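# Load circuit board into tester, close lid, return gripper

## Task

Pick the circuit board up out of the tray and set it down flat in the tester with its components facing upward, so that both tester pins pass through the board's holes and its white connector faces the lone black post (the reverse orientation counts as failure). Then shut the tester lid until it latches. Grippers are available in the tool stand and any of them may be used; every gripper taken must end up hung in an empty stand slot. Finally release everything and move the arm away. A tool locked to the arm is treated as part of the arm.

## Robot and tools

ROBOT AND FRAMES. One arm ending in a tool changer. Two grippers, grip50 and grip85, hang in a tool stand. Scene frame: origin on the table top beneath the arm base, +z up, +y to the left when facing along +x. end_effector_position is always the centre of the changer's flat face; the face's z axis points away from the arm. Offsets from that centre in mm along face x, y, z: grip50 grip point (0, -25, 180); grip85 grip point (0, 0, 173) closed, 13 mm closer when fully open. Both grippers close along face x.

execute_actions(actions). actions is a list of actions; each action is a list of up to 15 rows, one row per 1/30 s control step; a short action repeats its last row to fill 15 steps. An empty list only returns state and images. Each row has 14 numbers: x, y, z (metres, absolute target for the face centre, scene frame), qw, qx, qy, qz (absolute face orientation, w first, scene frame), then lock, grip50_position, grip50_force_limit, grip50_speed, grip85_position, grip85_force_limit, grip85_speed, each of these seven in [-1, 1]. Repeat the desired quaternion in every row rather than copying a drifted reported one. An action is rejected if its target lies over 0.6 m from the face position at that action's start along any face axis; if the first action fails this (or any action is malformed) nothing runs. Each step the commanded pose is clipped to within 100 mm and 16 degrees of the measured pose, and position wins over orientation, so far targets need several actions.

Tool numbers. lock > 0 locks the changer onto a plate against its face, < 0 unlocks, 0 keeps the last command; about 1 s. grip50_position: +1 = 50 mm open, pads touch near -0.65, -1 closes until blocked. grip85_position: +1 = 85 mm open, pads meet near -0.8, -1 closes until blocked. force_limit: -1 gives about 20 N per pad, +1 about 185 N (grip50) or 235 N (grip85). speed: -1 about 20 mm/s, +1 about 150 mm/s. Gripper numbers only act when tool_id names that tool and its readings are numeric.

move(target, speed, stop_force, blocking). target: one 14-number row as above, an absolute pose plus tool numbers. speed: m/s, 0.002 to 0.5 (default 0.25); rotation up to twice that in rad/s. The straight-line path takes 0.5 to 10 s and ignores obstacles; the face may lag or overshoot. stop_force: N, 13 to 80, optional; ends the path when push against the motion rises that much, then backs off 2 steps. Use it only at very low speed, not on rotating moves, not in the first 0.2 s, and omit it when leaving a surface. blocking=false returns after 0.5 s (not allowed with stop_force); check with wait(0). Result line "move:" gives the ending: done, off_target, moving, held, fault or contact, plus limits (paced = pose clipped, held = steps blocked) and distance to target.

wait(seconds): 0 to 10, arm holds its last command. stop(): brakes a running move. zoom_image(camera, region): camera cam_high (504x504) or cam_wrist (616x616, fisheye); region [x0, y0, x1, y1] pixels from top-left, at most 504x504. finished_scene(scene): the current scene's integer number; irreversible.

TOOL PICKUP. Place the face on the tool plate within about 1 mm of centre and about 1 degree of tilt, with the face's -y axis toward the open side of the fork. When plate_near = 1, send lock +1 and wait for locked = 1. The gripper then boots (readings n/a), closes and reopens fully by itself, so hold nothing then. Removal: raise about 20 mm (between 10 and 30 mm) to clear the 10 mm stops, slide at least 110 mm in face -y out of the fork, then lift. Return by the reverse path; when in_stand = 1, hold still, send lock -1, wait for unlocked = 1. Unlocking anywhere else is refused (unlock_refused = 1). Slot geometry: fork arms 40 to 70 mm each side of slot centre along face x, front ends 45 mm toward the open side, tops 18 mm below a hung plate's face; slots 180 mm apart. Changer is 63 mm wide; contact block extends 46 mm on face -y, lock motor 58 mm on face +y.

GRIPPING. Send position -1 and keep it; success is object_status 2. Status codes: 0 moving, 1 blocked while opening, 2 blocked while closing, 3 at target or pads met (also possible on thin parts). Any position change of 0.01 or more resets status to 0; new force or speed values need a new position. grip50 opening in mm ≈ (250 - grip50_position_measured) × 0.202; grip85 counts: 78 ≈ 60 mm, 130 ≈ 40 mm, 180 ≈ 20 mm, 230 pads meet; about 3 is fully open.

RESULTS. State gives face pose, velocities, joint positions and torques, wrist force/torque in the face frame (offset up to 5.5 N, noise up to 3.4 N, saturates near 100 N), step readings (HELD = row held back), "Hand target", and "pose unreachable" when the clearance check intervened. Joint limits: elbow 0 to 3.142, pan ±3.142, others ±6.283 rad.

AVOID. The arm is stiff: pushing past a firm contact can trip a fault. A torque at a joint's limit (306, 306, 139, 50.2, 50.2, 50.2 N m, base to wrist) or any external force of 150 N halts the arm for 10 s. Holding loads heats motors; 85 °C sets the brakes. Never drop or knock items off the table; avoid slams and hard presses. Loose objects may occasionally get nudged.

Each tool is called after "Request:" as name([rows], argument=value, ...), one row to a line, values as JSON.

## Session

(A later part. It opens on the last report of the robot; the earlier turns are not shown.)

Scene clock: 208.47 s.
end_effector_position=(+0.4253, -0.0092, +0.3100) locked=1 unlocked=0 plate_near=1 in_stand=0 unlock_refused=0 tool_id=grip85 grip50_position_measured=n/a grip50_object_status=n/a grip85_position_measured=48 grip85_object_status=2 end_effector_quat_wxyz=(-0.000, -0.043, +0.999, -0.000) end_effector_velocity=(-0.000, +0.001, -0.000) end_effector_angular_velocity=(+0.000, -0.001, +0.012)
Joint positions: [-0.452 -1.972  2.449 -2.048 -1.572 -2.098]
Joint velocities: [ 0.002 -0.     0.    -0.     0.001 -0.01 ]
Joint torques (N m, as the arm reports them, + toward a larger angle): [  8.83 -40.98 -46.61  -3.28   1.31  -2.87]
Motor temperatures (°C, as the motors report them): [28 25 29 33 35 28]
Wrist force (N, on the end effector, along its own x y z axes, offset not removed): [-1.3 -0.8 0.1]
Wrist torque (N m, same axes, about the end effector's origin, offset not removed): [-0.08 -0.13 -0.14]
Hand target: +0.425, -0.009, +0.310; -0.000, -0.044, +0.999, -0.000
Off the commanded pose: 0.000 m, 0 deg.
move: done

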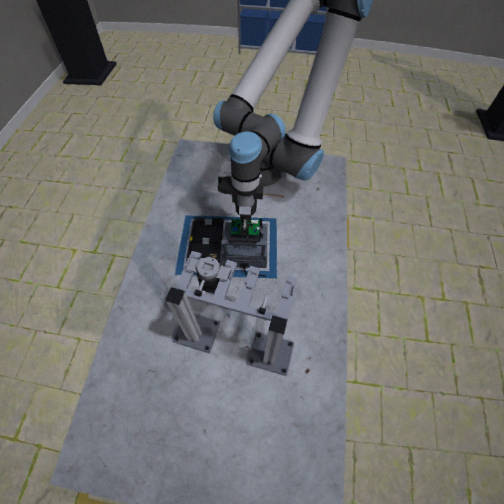

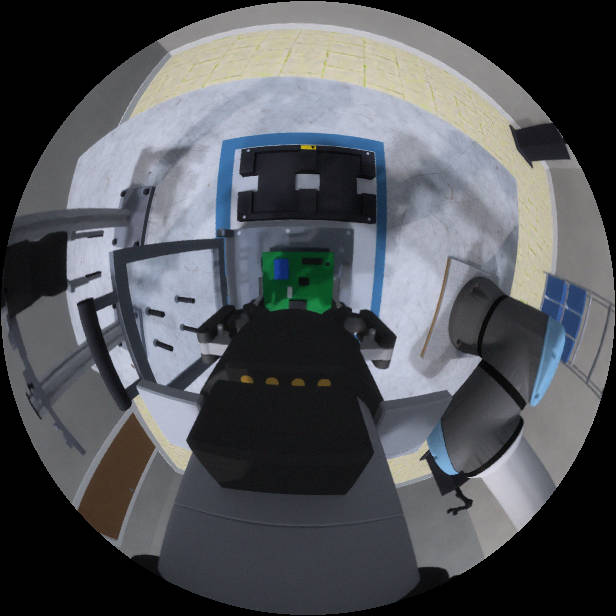

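Request:
move(target=[0.4218,0.031,0.30,0,-0.0436,0.99905,0,0,1,0,0,-1,-0.6,-0.5], speed=0.1)

Request:
zoom_image(camera="cam_wrist", region=[230, 170, 380, 290])

Scene clock: 217.67 s.
end_effector_position=(+0.4218, +0.0306, +0.3001) locked=1 unlocked=0 plate_near=1 in_stand=0 unlock_refused=0 tool_id=grip85 grip50_position_measured=n/a grip50_object_status=n/a grip85_position_measured=48 grip85_object_status=2 end_effector_quat_wxyz=(+0.000, -0.044, +0.999, -0.000) end_effector_velocity=(-0.000, +0.003, -0.000) end_effector_angular_velocity=(-0.001, -0.001, +0.001)
Joint positions: [-0.361 -1.967  2.466 -2.07  -1.572 -2.009]
Joint velocities: [ 0.008  0.001  0.001 -0.002 -0.001  0.007]
Joint torques (N m, as the arm reports them, + toward a larger angle): [  8.25  -1.53 -45.25 -11.33  -2.05   3.72]
Motor temperatures (°C, as the motors report them): [28 25 29 33 35 28]
Wrist force (N, on the end effector, along its own x y z axes, offset not removed): [-2.5 -1.7 -0.8]
Wrist torque (N m, same axes, about the end effector's origin, offset not removed): [-0.17 -0.09 0.00]
Hand target: +0.422, +0.031, +0.300; +0.000, -0.044, +0.999, -0.000
Off the commanded pose: 0.000 m, 0 deg.
move: done

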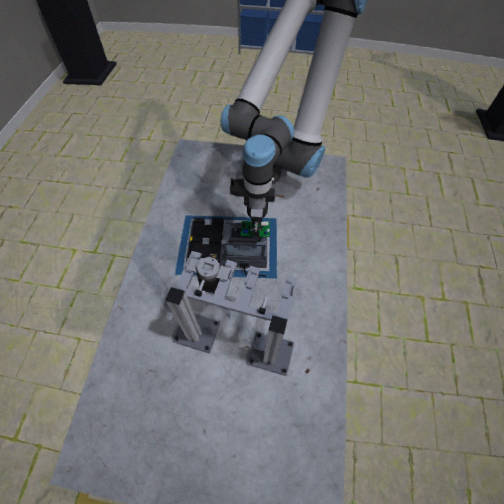

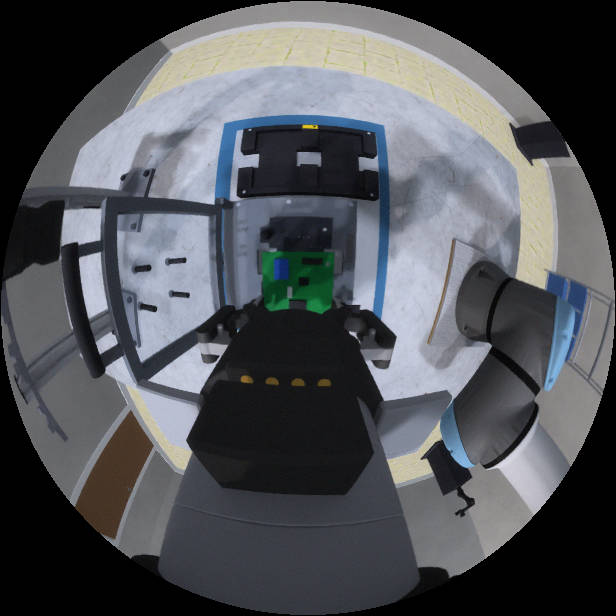

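Region (230, 170, 380, 290) of cam_wrist's 616x616 image, scaled by 3.360, with more detail than that image has; it fills the top 403 rows of this view, and the rest is white.

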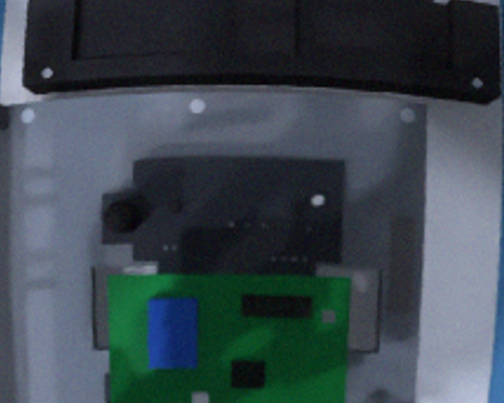

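Request:
move(target=[0.423,-0.0065,0.29,0,-0.0436,0.99905,0,0,1,0,0,-1,-0.6,-0.5], speed=0.1)

Request:
move(target=[0.423,-0.0065,0.248,0,-0.0436,0.99905,0,0,1,0,0,-1,-0.6,-0.5], speed=0.02, stop_force=13)

Request:
zoom_image(camera="cam_wrist", region=[240, 220, 360, 310])

Request:
zoom_image(camera="cam_high", region=[200, 200, 290, 270])

Scene clock: 231.43 s.
end_effector_position=(+0.4230, -0.0061, +0.2901) locked=1 unlocked=0 plate_near=1 in_stand=0 unlock_refused=0 tool_id=grip85 grip50_position_measured=n/a grip50_object_status=n/a grip85_position_measured=48 grip85_object_status=2 end_effector_quat_wxyz=(-0.000, -0.044, +0.999, +0.000) end_effector_velocity=(+0.000, -0.002, -0.000) end_effector_angular_velocity=(+0.000, -0.001, +0.002)
Joint positions: [-0.448 -1.953  2.479 -2.096 -1.572 -2.096]
Joint velocities: [-0.006  0.001  0.001 -0.002  0.001 -0.007]
Joint torques (N m, as the arm reports them, + toward a larger angle): [-13.44   1.1  -44.92 -11.41   1.69  -2.64]
Motor temperatures (°C, as the motors report them): [28 25 29 33 35 28]
Wrist force (N, on the end effector, along its own x y z axes, offset not removed): [0.1 -1.6 1.6]
Wrist torque (N m, same axes, about the end effector's origin, offset not removed): [-0.02 -0.23 -0.12]
Hand target: +0.423, -0.006, +0.290; -0.000, -0.044, +0.999, +0.000
Off the commanded pose: 0.000 m, 0 deg.
move: done

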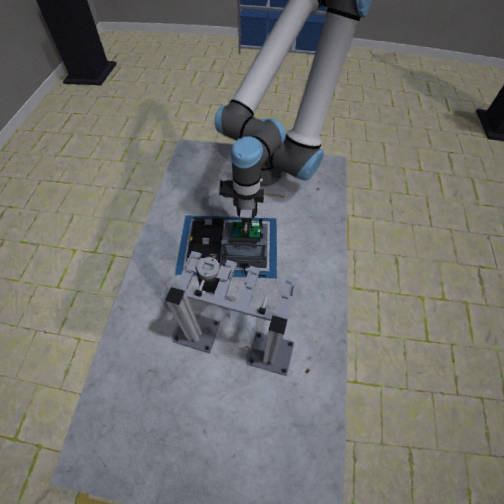

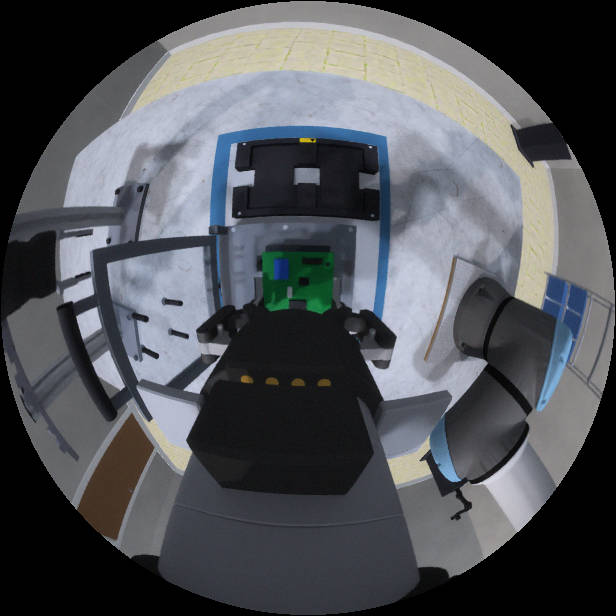

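Scene clock: 233.83 s.
end_effector_position=(+0.4229, -0.0065, +0.2504) locked=1 unlocked=0 plate_near=1 in_stand=0 unlock_refused=0 tool_id=grip85 grip50_position_measured=n/a grip50_object_status=n/a grip85_position_measured=48 grip85_object_status=2 end_effector_quat_wxyz=(-0.000, -0.044, +0.999, -0.000) end_effector_velocity=(-0.000, -0.000, +0.004) end_effector_angular_velocity=(+0.001, +0.002, -0.001)
Joint positions: [-0.449 -1.894  2.528 -2.206 -1.572 -2.097]
Joint velocities: [-0.    -0.007 -0.006  0.015 -0.     0.001]
Joint torques (N m, as the arm reports them, + toward a larger angle): [ -1.12 -35.94 -34.85   8.98   7.34  -2.51]
Motor temperatures (°C, as the motors report them): [28 25 29 33 35 28]
Wrist force (N, on the end effector, along its own x y z axes, offset not removed): [-19.1 -33.0 -3.5]
Wrist torque (N m, same axes, about the end effector's origin, offset not removed): [4.80 -3.43 -0.08]
Hand target: +0.423, -0.007, +0.251; +0.000, -0.044, +0.999, -0.000
Off the commanded pose: 0.002 m, 0 deg.
move: contact

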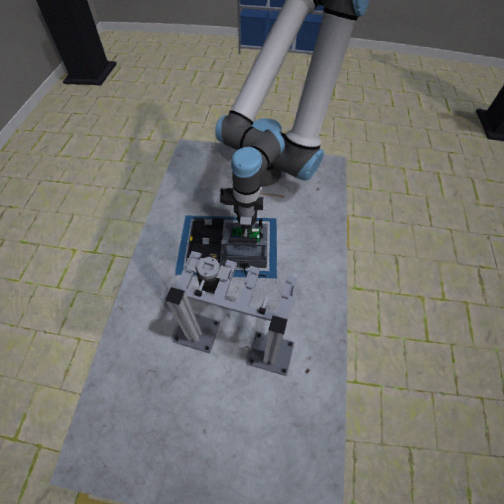

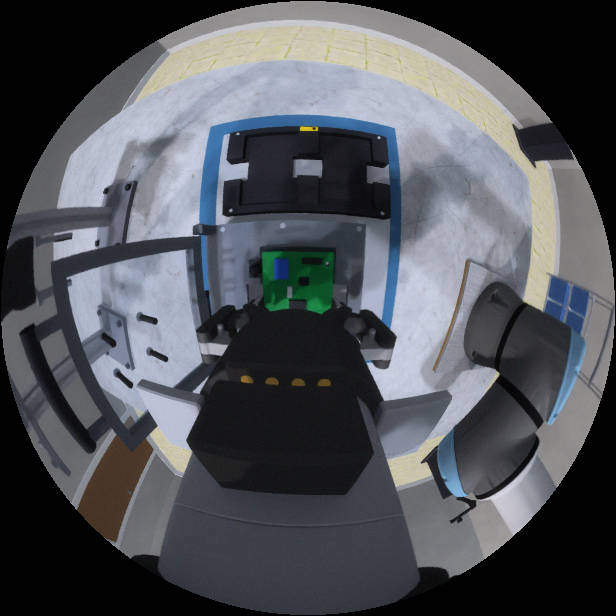

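Region (240, 220, 360, 310) of cam_wrist's 616x616 image, scaled by 4.200, with more detail than that image has; it fills the top 378 rows of this view, and the rest is white.

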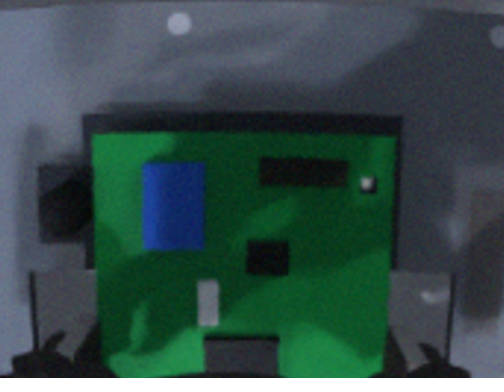

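Region (200, 200, 290, 270) of cam_high's 504x504 image, scaled by 5.600, with more detail than that image has.

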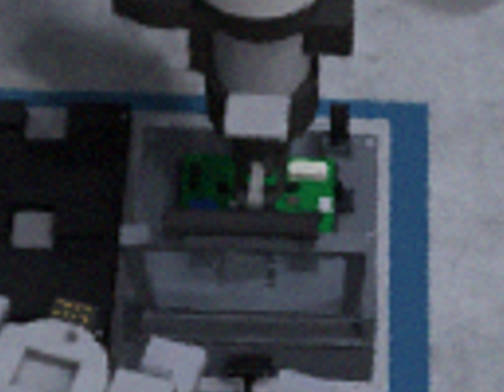

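Request:
move(target=[0.4237,-0.0075,0.252,0,-0.0436,0.99905,0,0,1,0,0,-1,-0.6,-0.5], speed=0.01)

Request:
zoom_image(camera="cam_wrist", region=[240, 220, 360, 310])

Scene clock: 239.10 s.
end_effector_position=(+0.4236, -0.0074, +0.2519) locked=1 unlocked=0 plate_near=1 in_stand=0 unlock_refused=0 tool_id=grip85 grip50_position_measured=n/a grip50_object_status=n/a grip85_position_measured=48 grip85_object_status=2 end_effector_quat_wxyz=(-0.000, -0.044, +0.999, +0.000) end_effector_velocity=(+0.001, -0.001, +0.001) end_effector_angular_velocity=(-0.000, -0.001, -0.002)
Joint positions: [-0.451 -1.895  2.526 -2.202 -1.572 -2.098]
Joint velocities: [-0.002  0.    -0.002 -0.     0.001 -0.   ]
Joint torques (N m, as the arm reports them, + toward a larger angle): [ -9.    -1.99 -54.82  -2.29   3.3   -3.25]
Motor temperatures (°C, as the motors report them): [28 25 29 33 35 28]
Wrist force (N, on the end effector, along its own x y z axes, offset not removed): [1.8 -4.9 -0.5]
Wrist torque (N m, same axes, about the end effector's origin, offset not removed): [1.08 -0.25 -0.11]
Hand target: +0.424, -0.007, +0.252; +0.000, -0.044, +0.999, +0.000
Off the commanded pose: 0.000 m, 0 deg.
move: done

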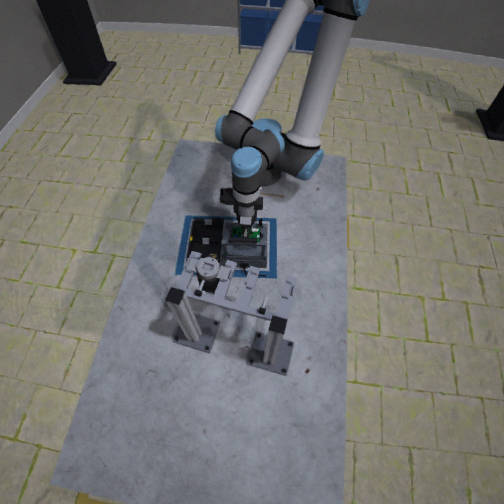

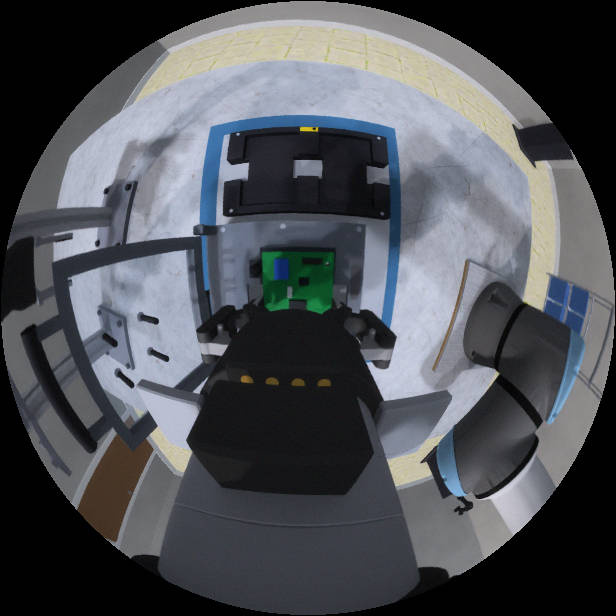

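Region (240, 220, 360, 310) of cam_wrist's 616x616 image, scaled by 4.200, with more detail than that image has; it fills the top 378 rows of this view, and the rest is white.

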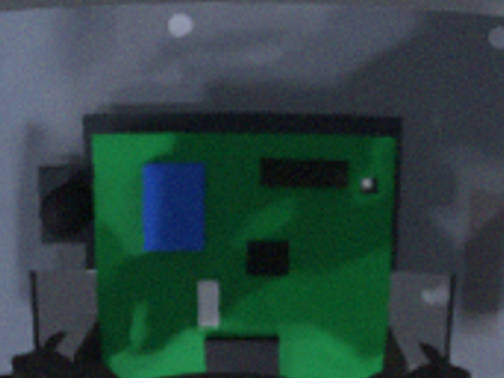

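Request:
move(target=[0.4239,-0.0082,0.252,0,-0.0436,0.99905,0,0,1,0,0,-1,-0.6,-0.5], speed=0.01)

Request:
move(target=[0.4239,-0.0082,0.247,0,-0.0436,0.99905,0,0,1,0,0,-1,-0.6,-0.5], speed=0.005, stop_force=13)

Request:
zoom_image(camera="cam_wrist", region=[240, 220, 360, 310])

Scene clock: 245.03 s.
end_effector_position=(+0.4239, -0.0082, +0.2520) locked=1 unlocked=0 plate_near=1 in_stand=0 unlock_refused=0 tool_id=grip85 grip50_position_measured=n/a grip50_object_status=n/a grip85_position_measured=48 grip85_object_status=2 end_effector_quat_wxyz=(-0.000, -0.044, +0.999, +0.000) end_effector_velocity=(+0.000, -0.001, +0.001) end_effector_angular_velocity=(-0.001, -0.001, -0.001)
Joint positions: [-0.452 -1.894  2.525 -2.202 -1.572 -2.1  ]
Joint velocities: [-0.001 -0.001 -0.    -0.    -0.     0.   ]
Joint torques (N m, as the arm reports them, + toward a larger angle): [-14.16  -2.98 -58.67 -10.73  -1.99  -2.85]
Motor temperatures (°C, as the motors report them): [28 25 29 33 35 28]
Wrist force (N, on the end effector, along its own x y z axes, offset not removed): [-0.1 -1.2 -3.8]
Wrist torque (N m, same axes, about the end effector's origin, offset not removed): [-0.08 -0.32 -0.07]
Hand target: +0.424, -0.008, +0.252; -0.000, -0.044, +0.999, +0.000
Off the commanded pose: 0.000 m, 0 deg.
move: done

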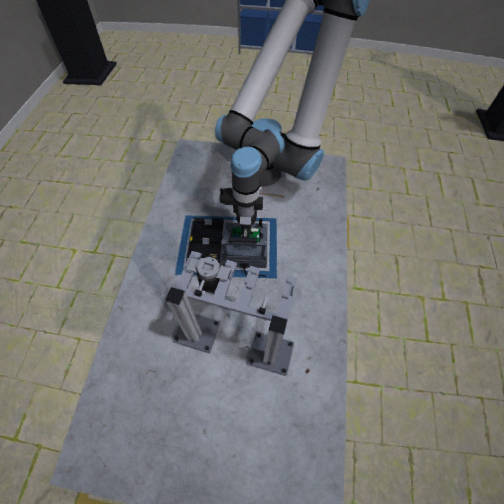

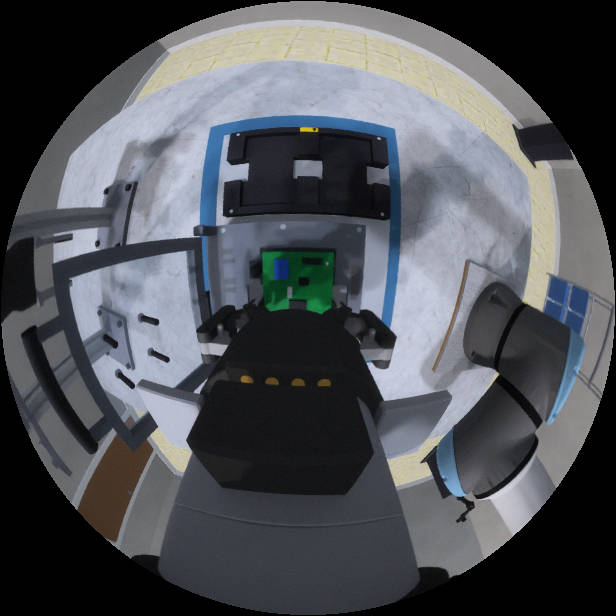

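Scene clock: 246.27 s.
end_effector_position=(+0.4239, -0.0082, +0.2472) locked=1 unlocked=0 plate_near=1 in_stand=0 unlock_refused=0 tool_id=grip85 grip50_position_measured=n/a grip50_object_status=n/a grip85_position_measured=48 grip85_object_status=2 end_effector_quat_wxyz=(+0.000, -0.044, +0.999, +0.000) end_effector_velocity=(+0.000, +0.000, -0.001) end_effector_angular_velocity=(-0.001, -0.002, +0.000)
Joint positions: [-0.452 -1.886  2.531 -2.216 -1.572 -2.1  ]
Joint velocities: [ 0.     0.001  0.001 -0.004 -0.    -0.   ]
Joint torques (N m, as the arm reports them, + toward a larger angle): [-13.66   1.25 -33.17  -7.31  -2.36  -2.92]
Motor temperatures (°C, as the motors report them): [28 25 29 33 35 28]
Wrist force (N, on the end effector, along its own x y z axes, offset not removed): [-15.3 2.3 -7.5]
Wrist torque (N m, same axes, about the end effector's origin, offset not removed): [-1.09 -2.37 -0.22]
Hand target: +0.424, -0.008, +0.247; -0.000, -0.044, +0.999, +0.000
Off the commanded pose: 0.000 m, 0 deg.
move: done

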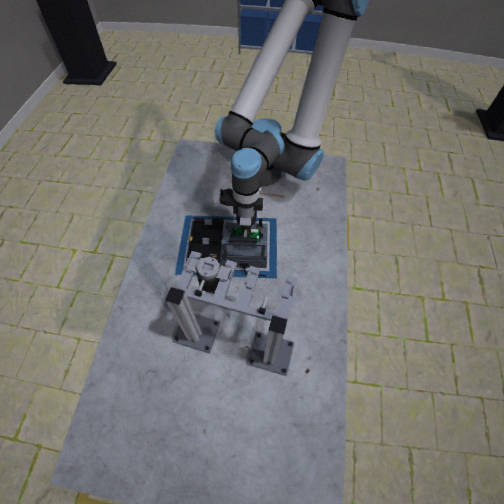

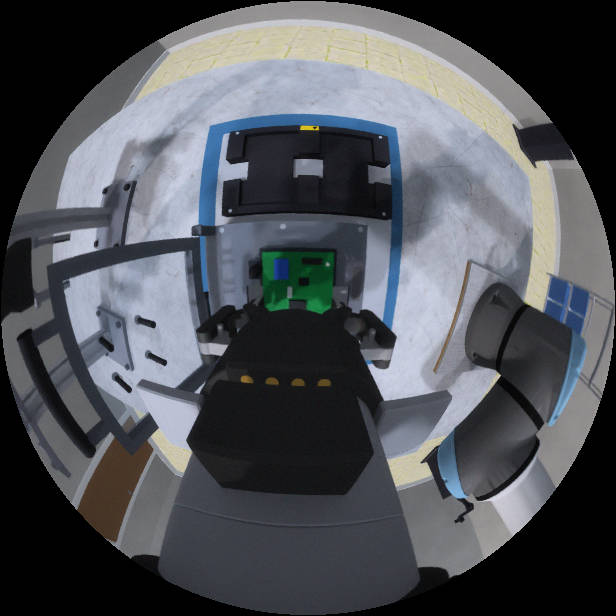

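Region (240, 220, 360, 310) of cam_wrist's 616x616 image, scaled by 4.200, with more detail than that image has; it fills the top 378 rows of this view, and the rest is white.

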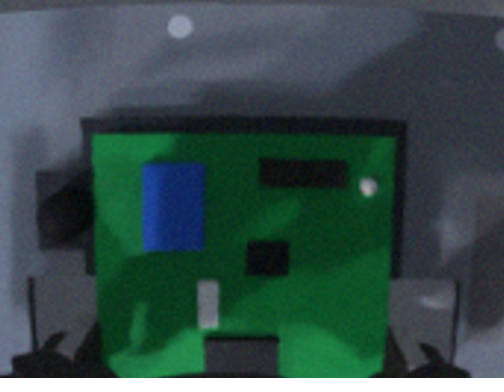

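Pin is through. Small correction toward face −x (world +x), then continue down.

Request:
move(target=[0.4244,-0.0080,0.247,0,-0.0436,0.99905,0,0,1,0,0,-1,-0.6,-0.5], speed=0.01)

Request:
move(target=[0.4244,-0.0080,0.232,0,-0.0436,0.99905,0,0,1,0,0,-1,-0.6,-0.5], speed=0.004, stop_force=15)

Request:
zoom_image(camera="cam_wrist", region=[240, 220, 360, 310])

Scene clock: 251.03 s.
end_effector_position=(+0.4243, -0.0080, +0.2470) locked=1 unlocked=0 plate_near=1 in_stand=0 unlock_refused=0 tool_id=grip85 grip50_position_measured=n/a grip50_object_status=n/a grip85_position_measured=48 grip85_object_status=2 end_effector_quat_wxyz=(-0.000, -0.044, +0.999, -0.000) end_effector_velocity=(+0.001, +0.000, +0.000) end_effector_angular_velocity=(-0.000, -0.001, +0.002)
Joint positions: [-0.451 -1.885  2.531 -2.217 -1.572 -2.099]
Joint velocities: [ 0.001  0.001 -0.001 -0.001  0.    -0.   ]
Joint torques (N m, as the arm reports them, + toward a larger angle): [ 11.76  -3.26 -57.05 -10.03  -2.71   3.81]
Motor temperatures (°C, as the motors report them): [28 25 29 33 35 28]
Wrist force (N, on the end effector, along its own x y z axes, offset not removed): [-3.9 0.1 -0.3]
Wrist torque (N m, same axes, about the end effector's origin, offset not removed): [0.01 -0.41 -0.29]
Hand target: +0.424, -0.008, +0.247; +0.000, -0.044, +0.999, -0.000
Off the commanded pose: 0.000 m, 0 deg.
move: done

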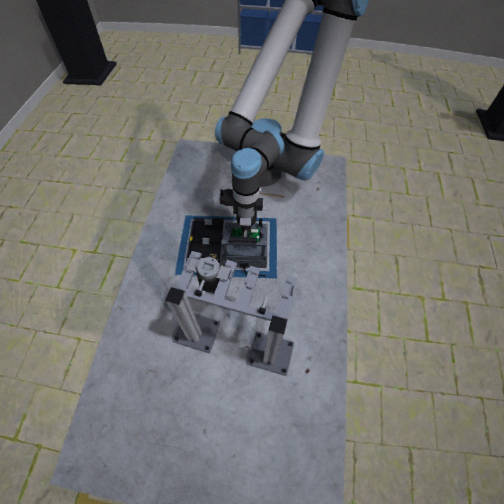

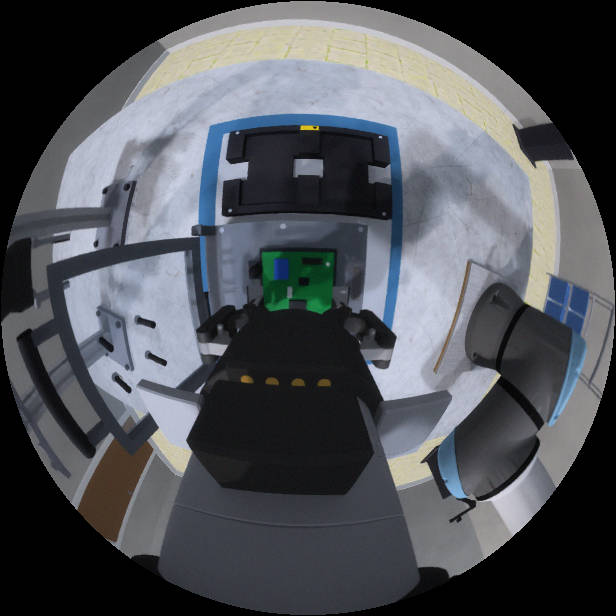

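Scene clock: 251.90 s.
end_effector_position=(+0.4243, -0.0080, +0.2449) locked=1 unlocked=0 plate_near=1 in_stand=0 unlock_refused=0 tool_id=grip85 grip50_position_measured=n/a grip50_object_status=n/a grip85_position_measured=48 grip85_object_status=2 end_effector_quat_wxyz=(-0.000, -0.044, +0.999, -0.000) end_effector_velocity=(-0.000, -0.001, +0.002) end_effector_angular_velocity=(+0.000, +0.000, -0.002)
Joint positions: [-0.451 -1.881  2.533 -2.223 -1.572 -2.099]
Joint velocities: [-0.001 -0.003 -0.002  0.005 -0.     0.001]
Joint torques (N m, as the arm reports them, + toward a larger angle): [  6.02 -29.49 -47.07  -1.34  -1.8    2.78]
Motor temperatures (°C, as the motors report them): [28 25 29 33 35 28]
Wrist force (N, on the end effector, along its own x y z axes, offset not removed): [2.4 3.0 -23.8]
Wrist torque (N m, same axes, about the end effector's origin, offset not removed): [-0.42 0.21 -0.28]
Hand target: +0.424, -0.008, +0.245; -0.000, -0.044, +0.999, -0.000
Off the commanded pose: 0.013 m, 0 deg.
move: contact

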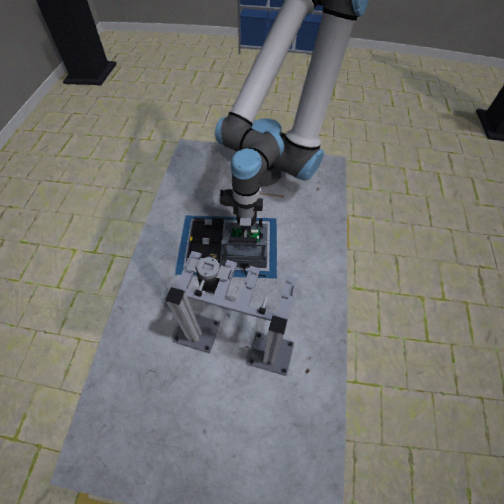

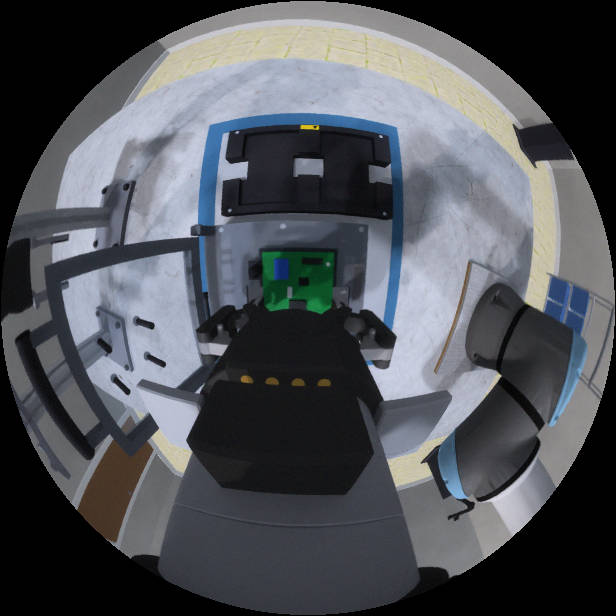

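Region (240, 220, 360, 310) of cam_wrist's 616x616 image, scaled by 4.200, with more detail than that image has; it fills the top 378 rows of this view, and the rest is white.

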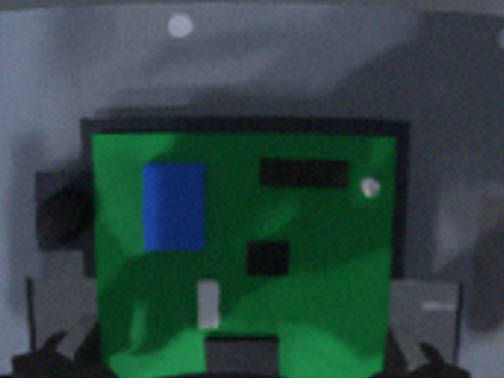

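Request:
move(target=[0.4243,-0.0080,0.2453,0,-0.0436,0.99905,0,0,1,0,0,1,-0.6,-0.5], speed=0.01)

Request:
move(target=[0.4243,-0.0080,0.30,0,-0.0436,0.99905,0,0,1,0,0,1,-0.6,-0.5], speed=0.1)

Request:
move(target=[0.42,0.10,0.40,0,-0.0436,0.99905,0,0,1,0,0,-0.8,-0.6,0.5])

Request:
zoom_image(camera="cam_wrist", region=[120, 130, 400, 320])

Scene clock: 258.17 s.
end_effector_position=(+0.4243, -0.0080, +0.2453) locked=1 unlocked=0 plate_near=1 in_stand=0 unlock_refused=0 tool_id=grip85 grip50_position_measured=n/a grip50_object_status=n/a grip85_position_measured=3 grip85_object_status=0 end_effector_quat_wxyz=(-0.000, -0.044, +0.999, -0.000) end_effector_velocity=(-0.000, -0.000, -0.000) end_effector_angular_velocity=(+0.001, +0.000, -0.002)
Joint positions: [-0.451 -1.882  2.533 -2.222 -1.572 -2.099]
Joint velocities: [-0.001 -0.     0.     0.001  0.     0.001]
Joint torques (N m, as the arm reports them, + toward a larger angle): [  7.71 -38.4  -52.11  -3.23   1.42   0.42]
Motor temperatures (°C, as the motors report them): [28 25 29 33 35 28]
Wrist force (N, on the end effector, along its own x y z axes, offset not removed): [0.7 -0.6 -3.2]
Wrist torque (N m, same axes, about the end effector's origin, offset not removed): [-0.07 -0.31 -0.15]
Hand target: +0.424, -0.008, +0.245; -0.000, -0.044, +0.999, -0.000
Off the commanded pose: 0.000 m, 0 deg.
move: done

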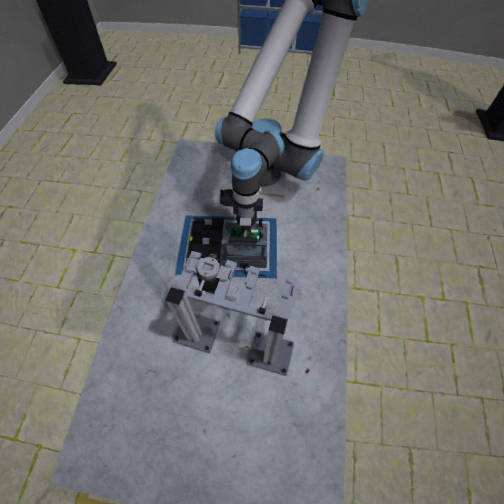

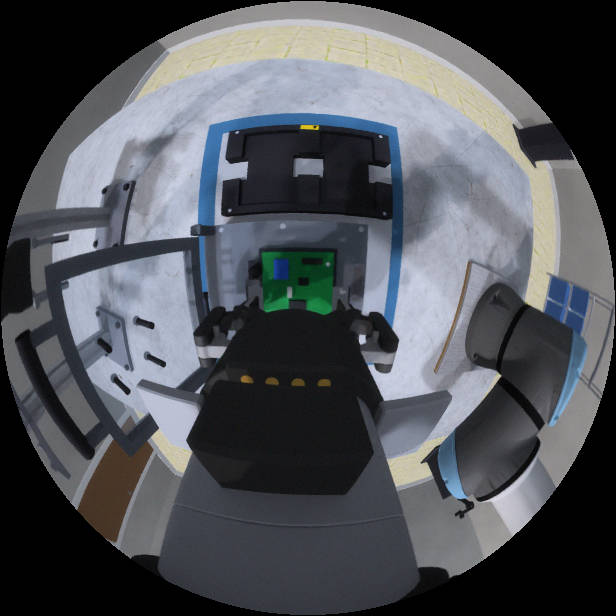

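Scene clock: 259.23 s.
end_effector_position=(+0.4244, -0.0080, +0.2996) locked=1 unlocked=0 plate_near=1 in_stand=0 unlock_refused=0 tool_id=grip85 grip50_position_measured=n/a grip50_object_status=n/a grip85_position_measured=3 grip85_object_status=3 end_effector_quat_wxyz=(+0.000, -0.044, +0.999, -0.000) end_effector_velocity=(-0.000, -0.000, +0.002) end_effector_angular_velocity=(+0.000, +0.000, +0.002)
Joint positions: [-0.451 -1.962  2.464 -2.073 -1.572 -2.098]
Joint velocities: [-0.    -0.003 -0.003  0.007  0.    -0.002]
Joint torques (N m, as the arm reports them, + toward a larger angle): [-11.46 -39.08 -61.06  -3.45   1.44  -3.49]
Motor temperatures (°C, as the motors report them): [28 25 29 33 35 28]
Wrist force (N, on the end effector, along its own x y z axes, offset not removed): [-0.3 -2.1 -4.5]
Wrist torque (N m, same axes, about the end effector's origin, offset not removed): [-0.10 -0.32 -0.05]
Hand target: +0.424, -0.008, +0.300; +0.000, -0.044, +0.999, -0.000
Off the commanded pose: 0.000 m, 0 deg.
move: done

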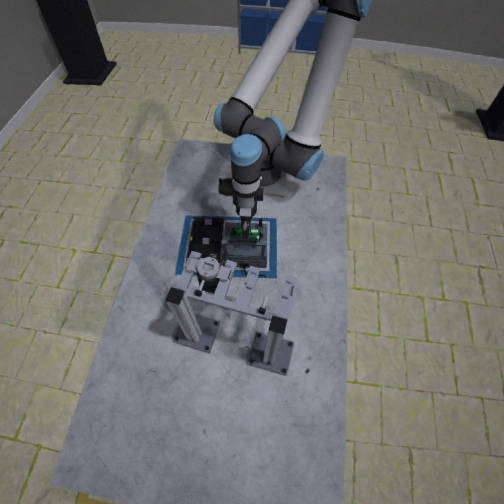

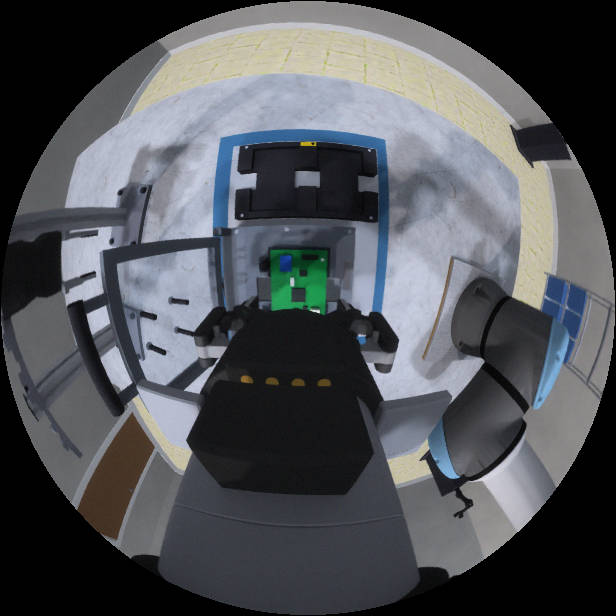

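Scene clock: 260.50 s.
end_effector_position=(+0.4201, +0.0995, +0.3998) locked=1 unlocked=0 plate_near=1 in_stand=0 unlock_refused=0 tool_id=grip85 grip50_position_measured=n/a grip50_object_status=n/a grip85_position_measured=229 grip85_object_status=3 end_effector_quat_wxyz=(+0.000, -0.044, +0.999, -0.000) end_effector_velocity=(+0.000, +0.002, +0.001) end_effector_angular_velocity=(-0.000, +0.001, -0.002)
Joint positions: [-0.192 -2.035  2.312 -1.848 -1.572 -1.839]
Joint velocities: [ 0.005  0.001 -0.003  0.003 -0.     0.008]
Joint torques (N m, as the arm reports them, + toward a larger angle): [  8.42   2.67 -65.01  -3.    -2.48   3.4 ]
Motor temperatures (°C, as the motors report them): [28 25 29 33 35 28]
Wrist force (N, on the end effector, along its own x y z axes, offset not removed): [-1.2 -2.9 -5.0]
Wrist torque (N m, same axes, about the end effector's origin, offset not removed): [-0.18 -0.20 -0.10]
Hand target: +0.420, +0.100, +0.400; +0.000, -0.044, +0.999, -0.000
Off the commanded pose: 0.001 m, 0 deg.
move: done

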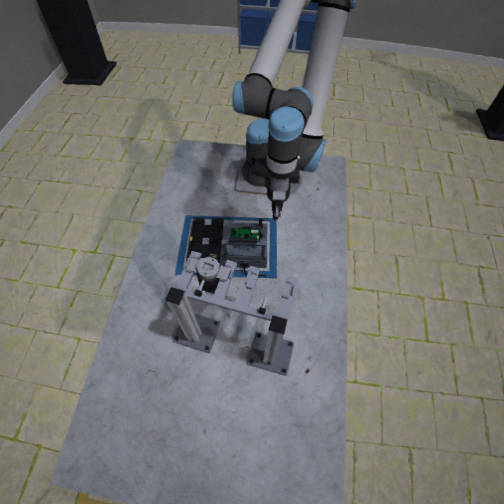

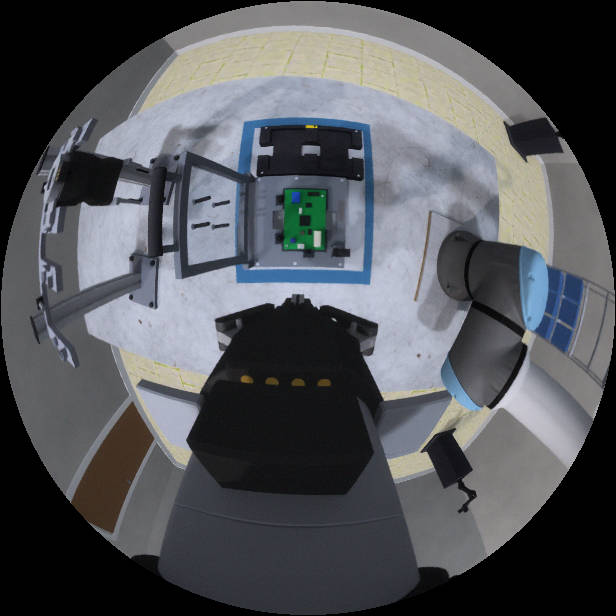

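Region (120, 130, 400, 320) of cam_wrist's 616x616 image, scaled by 1.800, with more detail than that image has; it fills the top 342 rows of this view, and the rest is white.

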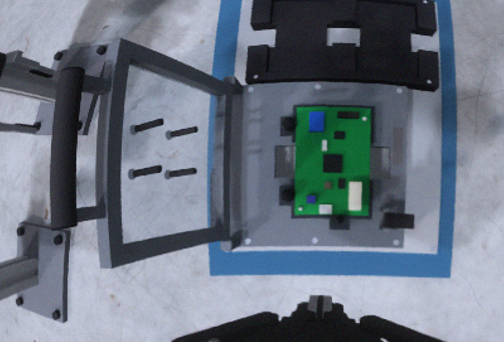

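Request:
move(target=[0.50,0.06,0.52,0,-0.0436,0.99905,0,0,1,0,0,0.3,-0.6,0.5])

Request:
move(target=[0.57,0.04,0.50,0,-0.0436,0.99905,0,0,1,0,0,0.3,-0.6,0.5])

Request:
zoom_image(camera="cam_wrist", region=[180, 100, 460, 320])

Scene clock: 284.77 s.
end_effector_position=(+0.4998, +0.0601, +0.5198) locked=1 unlocked=0 plate_near=1 in_stand=0 unlock_refused=0 tool_id=grip85 grip50_position_measured=n/a grip50_object_status=n/a grip85_position_measured=91 grip85_object_status=3 end_effector_quat_wxyz=(+0.000, -0.044, +0.999, +0.000) end_effector_velocity=(+0.001, -0.001, +0.002) end_effector_angular_velocity=(+0.000, +0.001, -0.001)
Joint positions: [-0.243 -1.93   2.039 -1.68  -1.572 -1.89 ]
Joint velocities: [-0.001  0.003 -0.005  0.003  0.    -0.   ]
Joint torques (N m, as the arm reports them, + toward a larger angle): [-13.08 -11.4  -66.96  -3.13   1.69  -3.23]
Motor temperatures (°C, as the motors report them): [28 25 29 33 35 28]
Wrist force (N, on the end effector, along its own x y z axes, offset not removed): [0.2 -0.3 -0.3]
Wrist torque (N m, same axes, about the end effector's origin, offset not removed): [0.04 -0.32 -0.06]
Hand target: +0.500, +0.060, +0.520; -0.000, -0.044, +0.999, +0.000
Off the commanded pose: 0.000 m, 0 deg.
move: done

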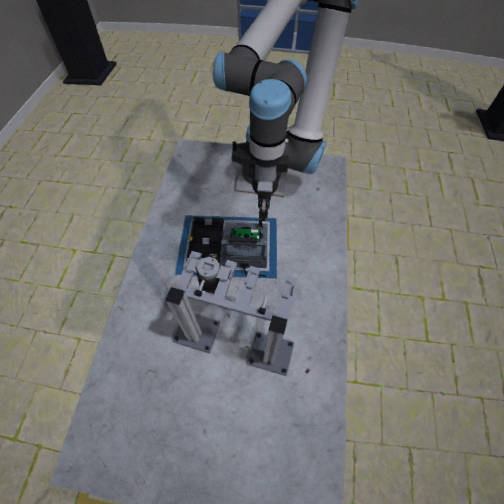

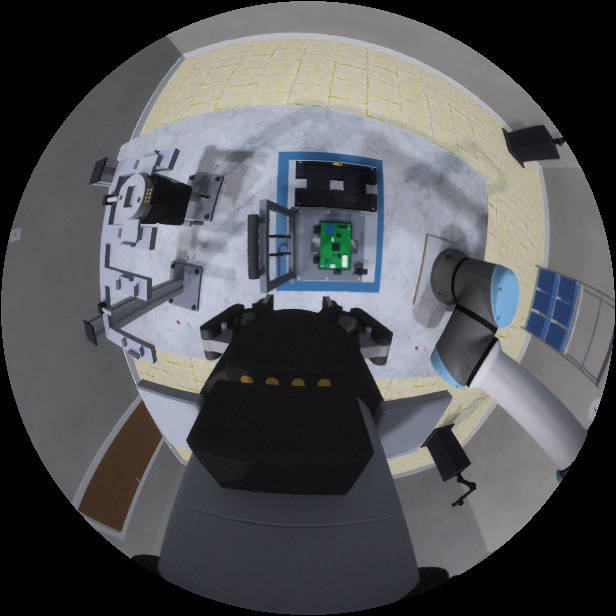

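Scene clock: 285.80 s.
end_effector_position=(+0.5697, +0.0400, +0.5001) locked=1 unlocked=0 plate_near=1 in_stand=0 unlock_refused=0 tool_id=grip85 grip50_position_measured=n/a grip50_object_status=n/a grip85_position_measured=91 grip85_object_status=3 end_effector_quat_wxyz=(+0.000, -0.044, +0.999, +0.000) end_effector_velocity=(+0.002, +0.000, -0.000) end_effector_angular_velocity=(-0.000, +0.000, -0.001)
Joint positions: [-0.249 -1.797  1.982 -1.756 -1.572 -1.897]
Joint velocities: [ 0.001  0.004 -0.002 -0.002 -0.     0.003]
Joint torques (N m, as the arm reports them, + toward a larger angle): [ 10.93 -25.58 -66.76 -10.5   -1.26   1.4 ]
Motor temperatures (°C, as the motors report them): [28 25 29 33 35 28]
Wrist force (N, on the end effector, along its own x y z axes, offset not removed): [-0.5 -0.4 0.3]
Wrist torque (N m, same axes, about the end effector's origin, offset not removed): [-0.06 -0.22 -0.20]
Hand target: +0.570, +0.040, +0.500; -0.000, -0.044, +0.999, +0.000
Off the commanded pose: 0.000 m, 0 deg.
move: done

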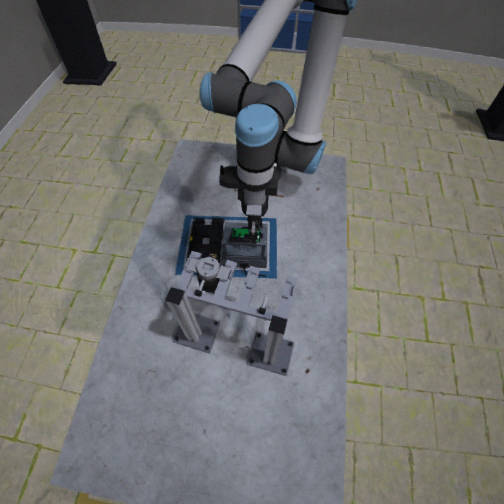

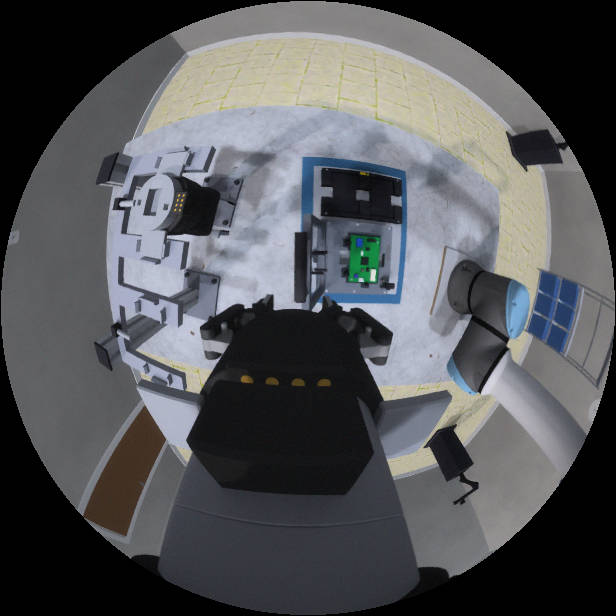

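Region (180, 100, 460, 320) of cam_wrist's 616x616 image, scaled by 1.800, with more detail than that image has; it fills the top 396 rows of this view, and the rest is white.

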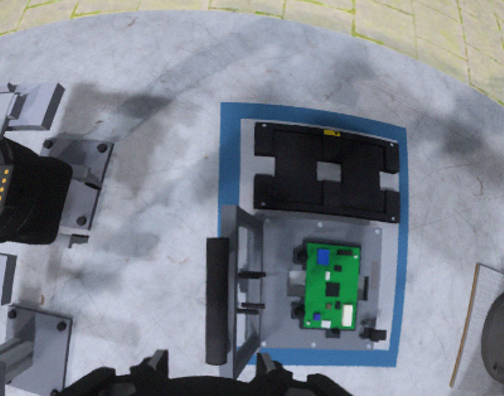

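Request:
move(target=[0.573,0.004,0.465,0,-0.0436,0.99905,0,0,1,0,0,-0.1,-0.6,0.5], speed=0.08, stop_force=15)

Request:
zoom_image(camera="cam_wrist", region=[230, 180, 400, 320])

Request:
zoom_image(camera="cam_high", region=[190, 180, 300, 280])

Scene clock: 292.87 s.
end_effector_position=(+0.5729, +0.0043, +0.4652) locked=1 unlocked=0 plate_near=1 in_stand=0 unlock_refused=0 tool_id=grip85 grip50_position_measured=n/a grip50_object_status=n/a grip85_position_measured=141 grip85_object_status=3 end_effector_quat_wxyz=(-0.000, -0.044, +0.999, -0.000) end_effector_velocity=(+0.001, -0.003, -0.002) end_effector_angular_velocity=(+0.001, +0.001, -0.003)
Joint positions: [-0.311 -1.78   2.032 -1.823 -1.572 -1.958]
Joint velocities: [-0.005  0.003  0.002 -0.004  0.001 -0.002]
Joint torques (N m, as the arm reports them, + toward a larger angle): [-16.09 -26.86 -50.78 -11.2    1.78  -3.44]
Motor temperatures (°C, as the motors report them): [28 25 30 33 35 28]
Wrist force (N, on the end effector, along its own x y z axes, offset not removed): [2.4 -2.9 -0.3]
Wrist torque (N m, same axes, about the end effector's origin, offset not removed): [-0.23 -0.51 -0.10]
Hand target: +0.573, +0.004, +0.465; -0.000, -0.044, +0.999, +0.000
Off the commanded pose: 0.000 m, 0 deg.
move: done

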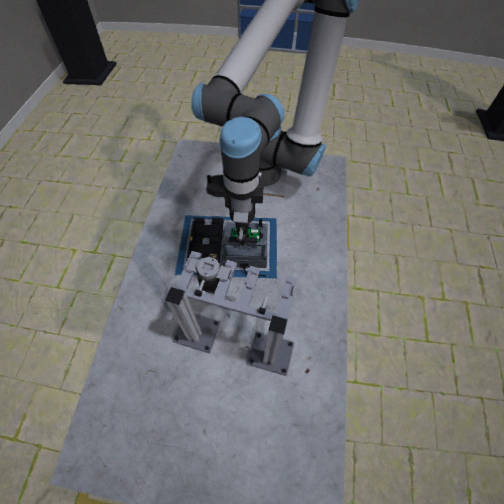

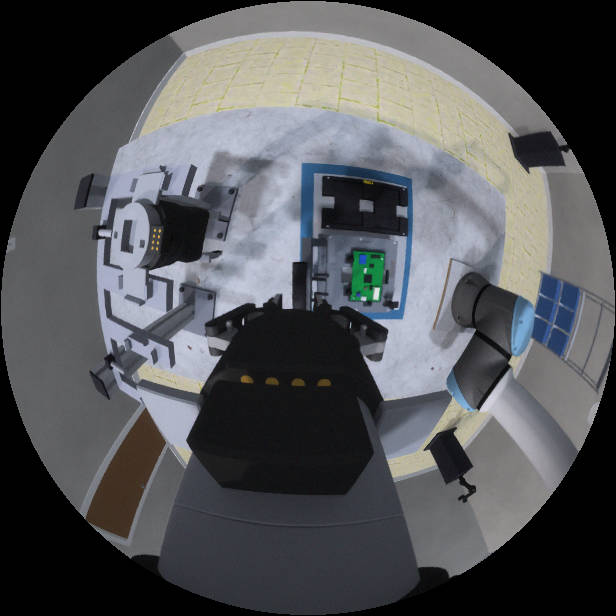

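Region (230, 180, 400, 320) of cam_wrist's 616x616 image, scaled by 2.965, with more detail than that image has; it fills the top 415 rows of this view, and the rest is white.

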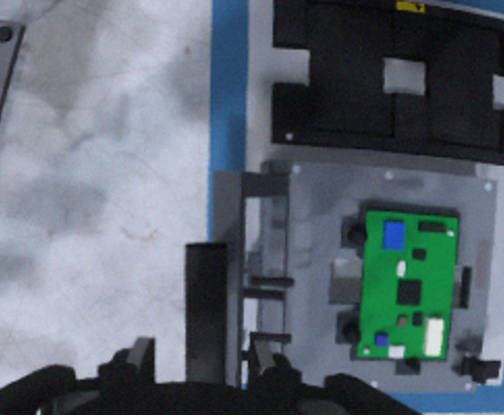

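Region (190, 180, 300, 280) of cam_high's 504x504 image, scaled by 4.582, with more detail than that image has; it fills the top 458 rows of this view, and the rest is white.

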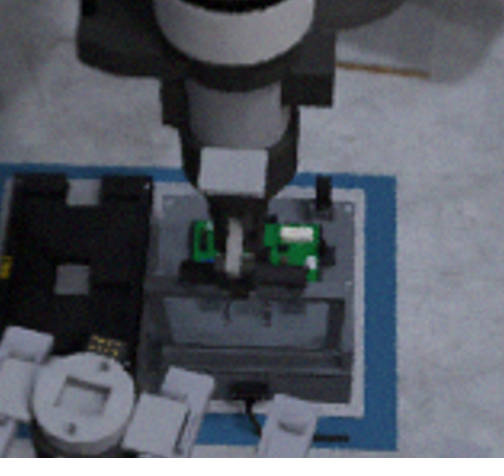

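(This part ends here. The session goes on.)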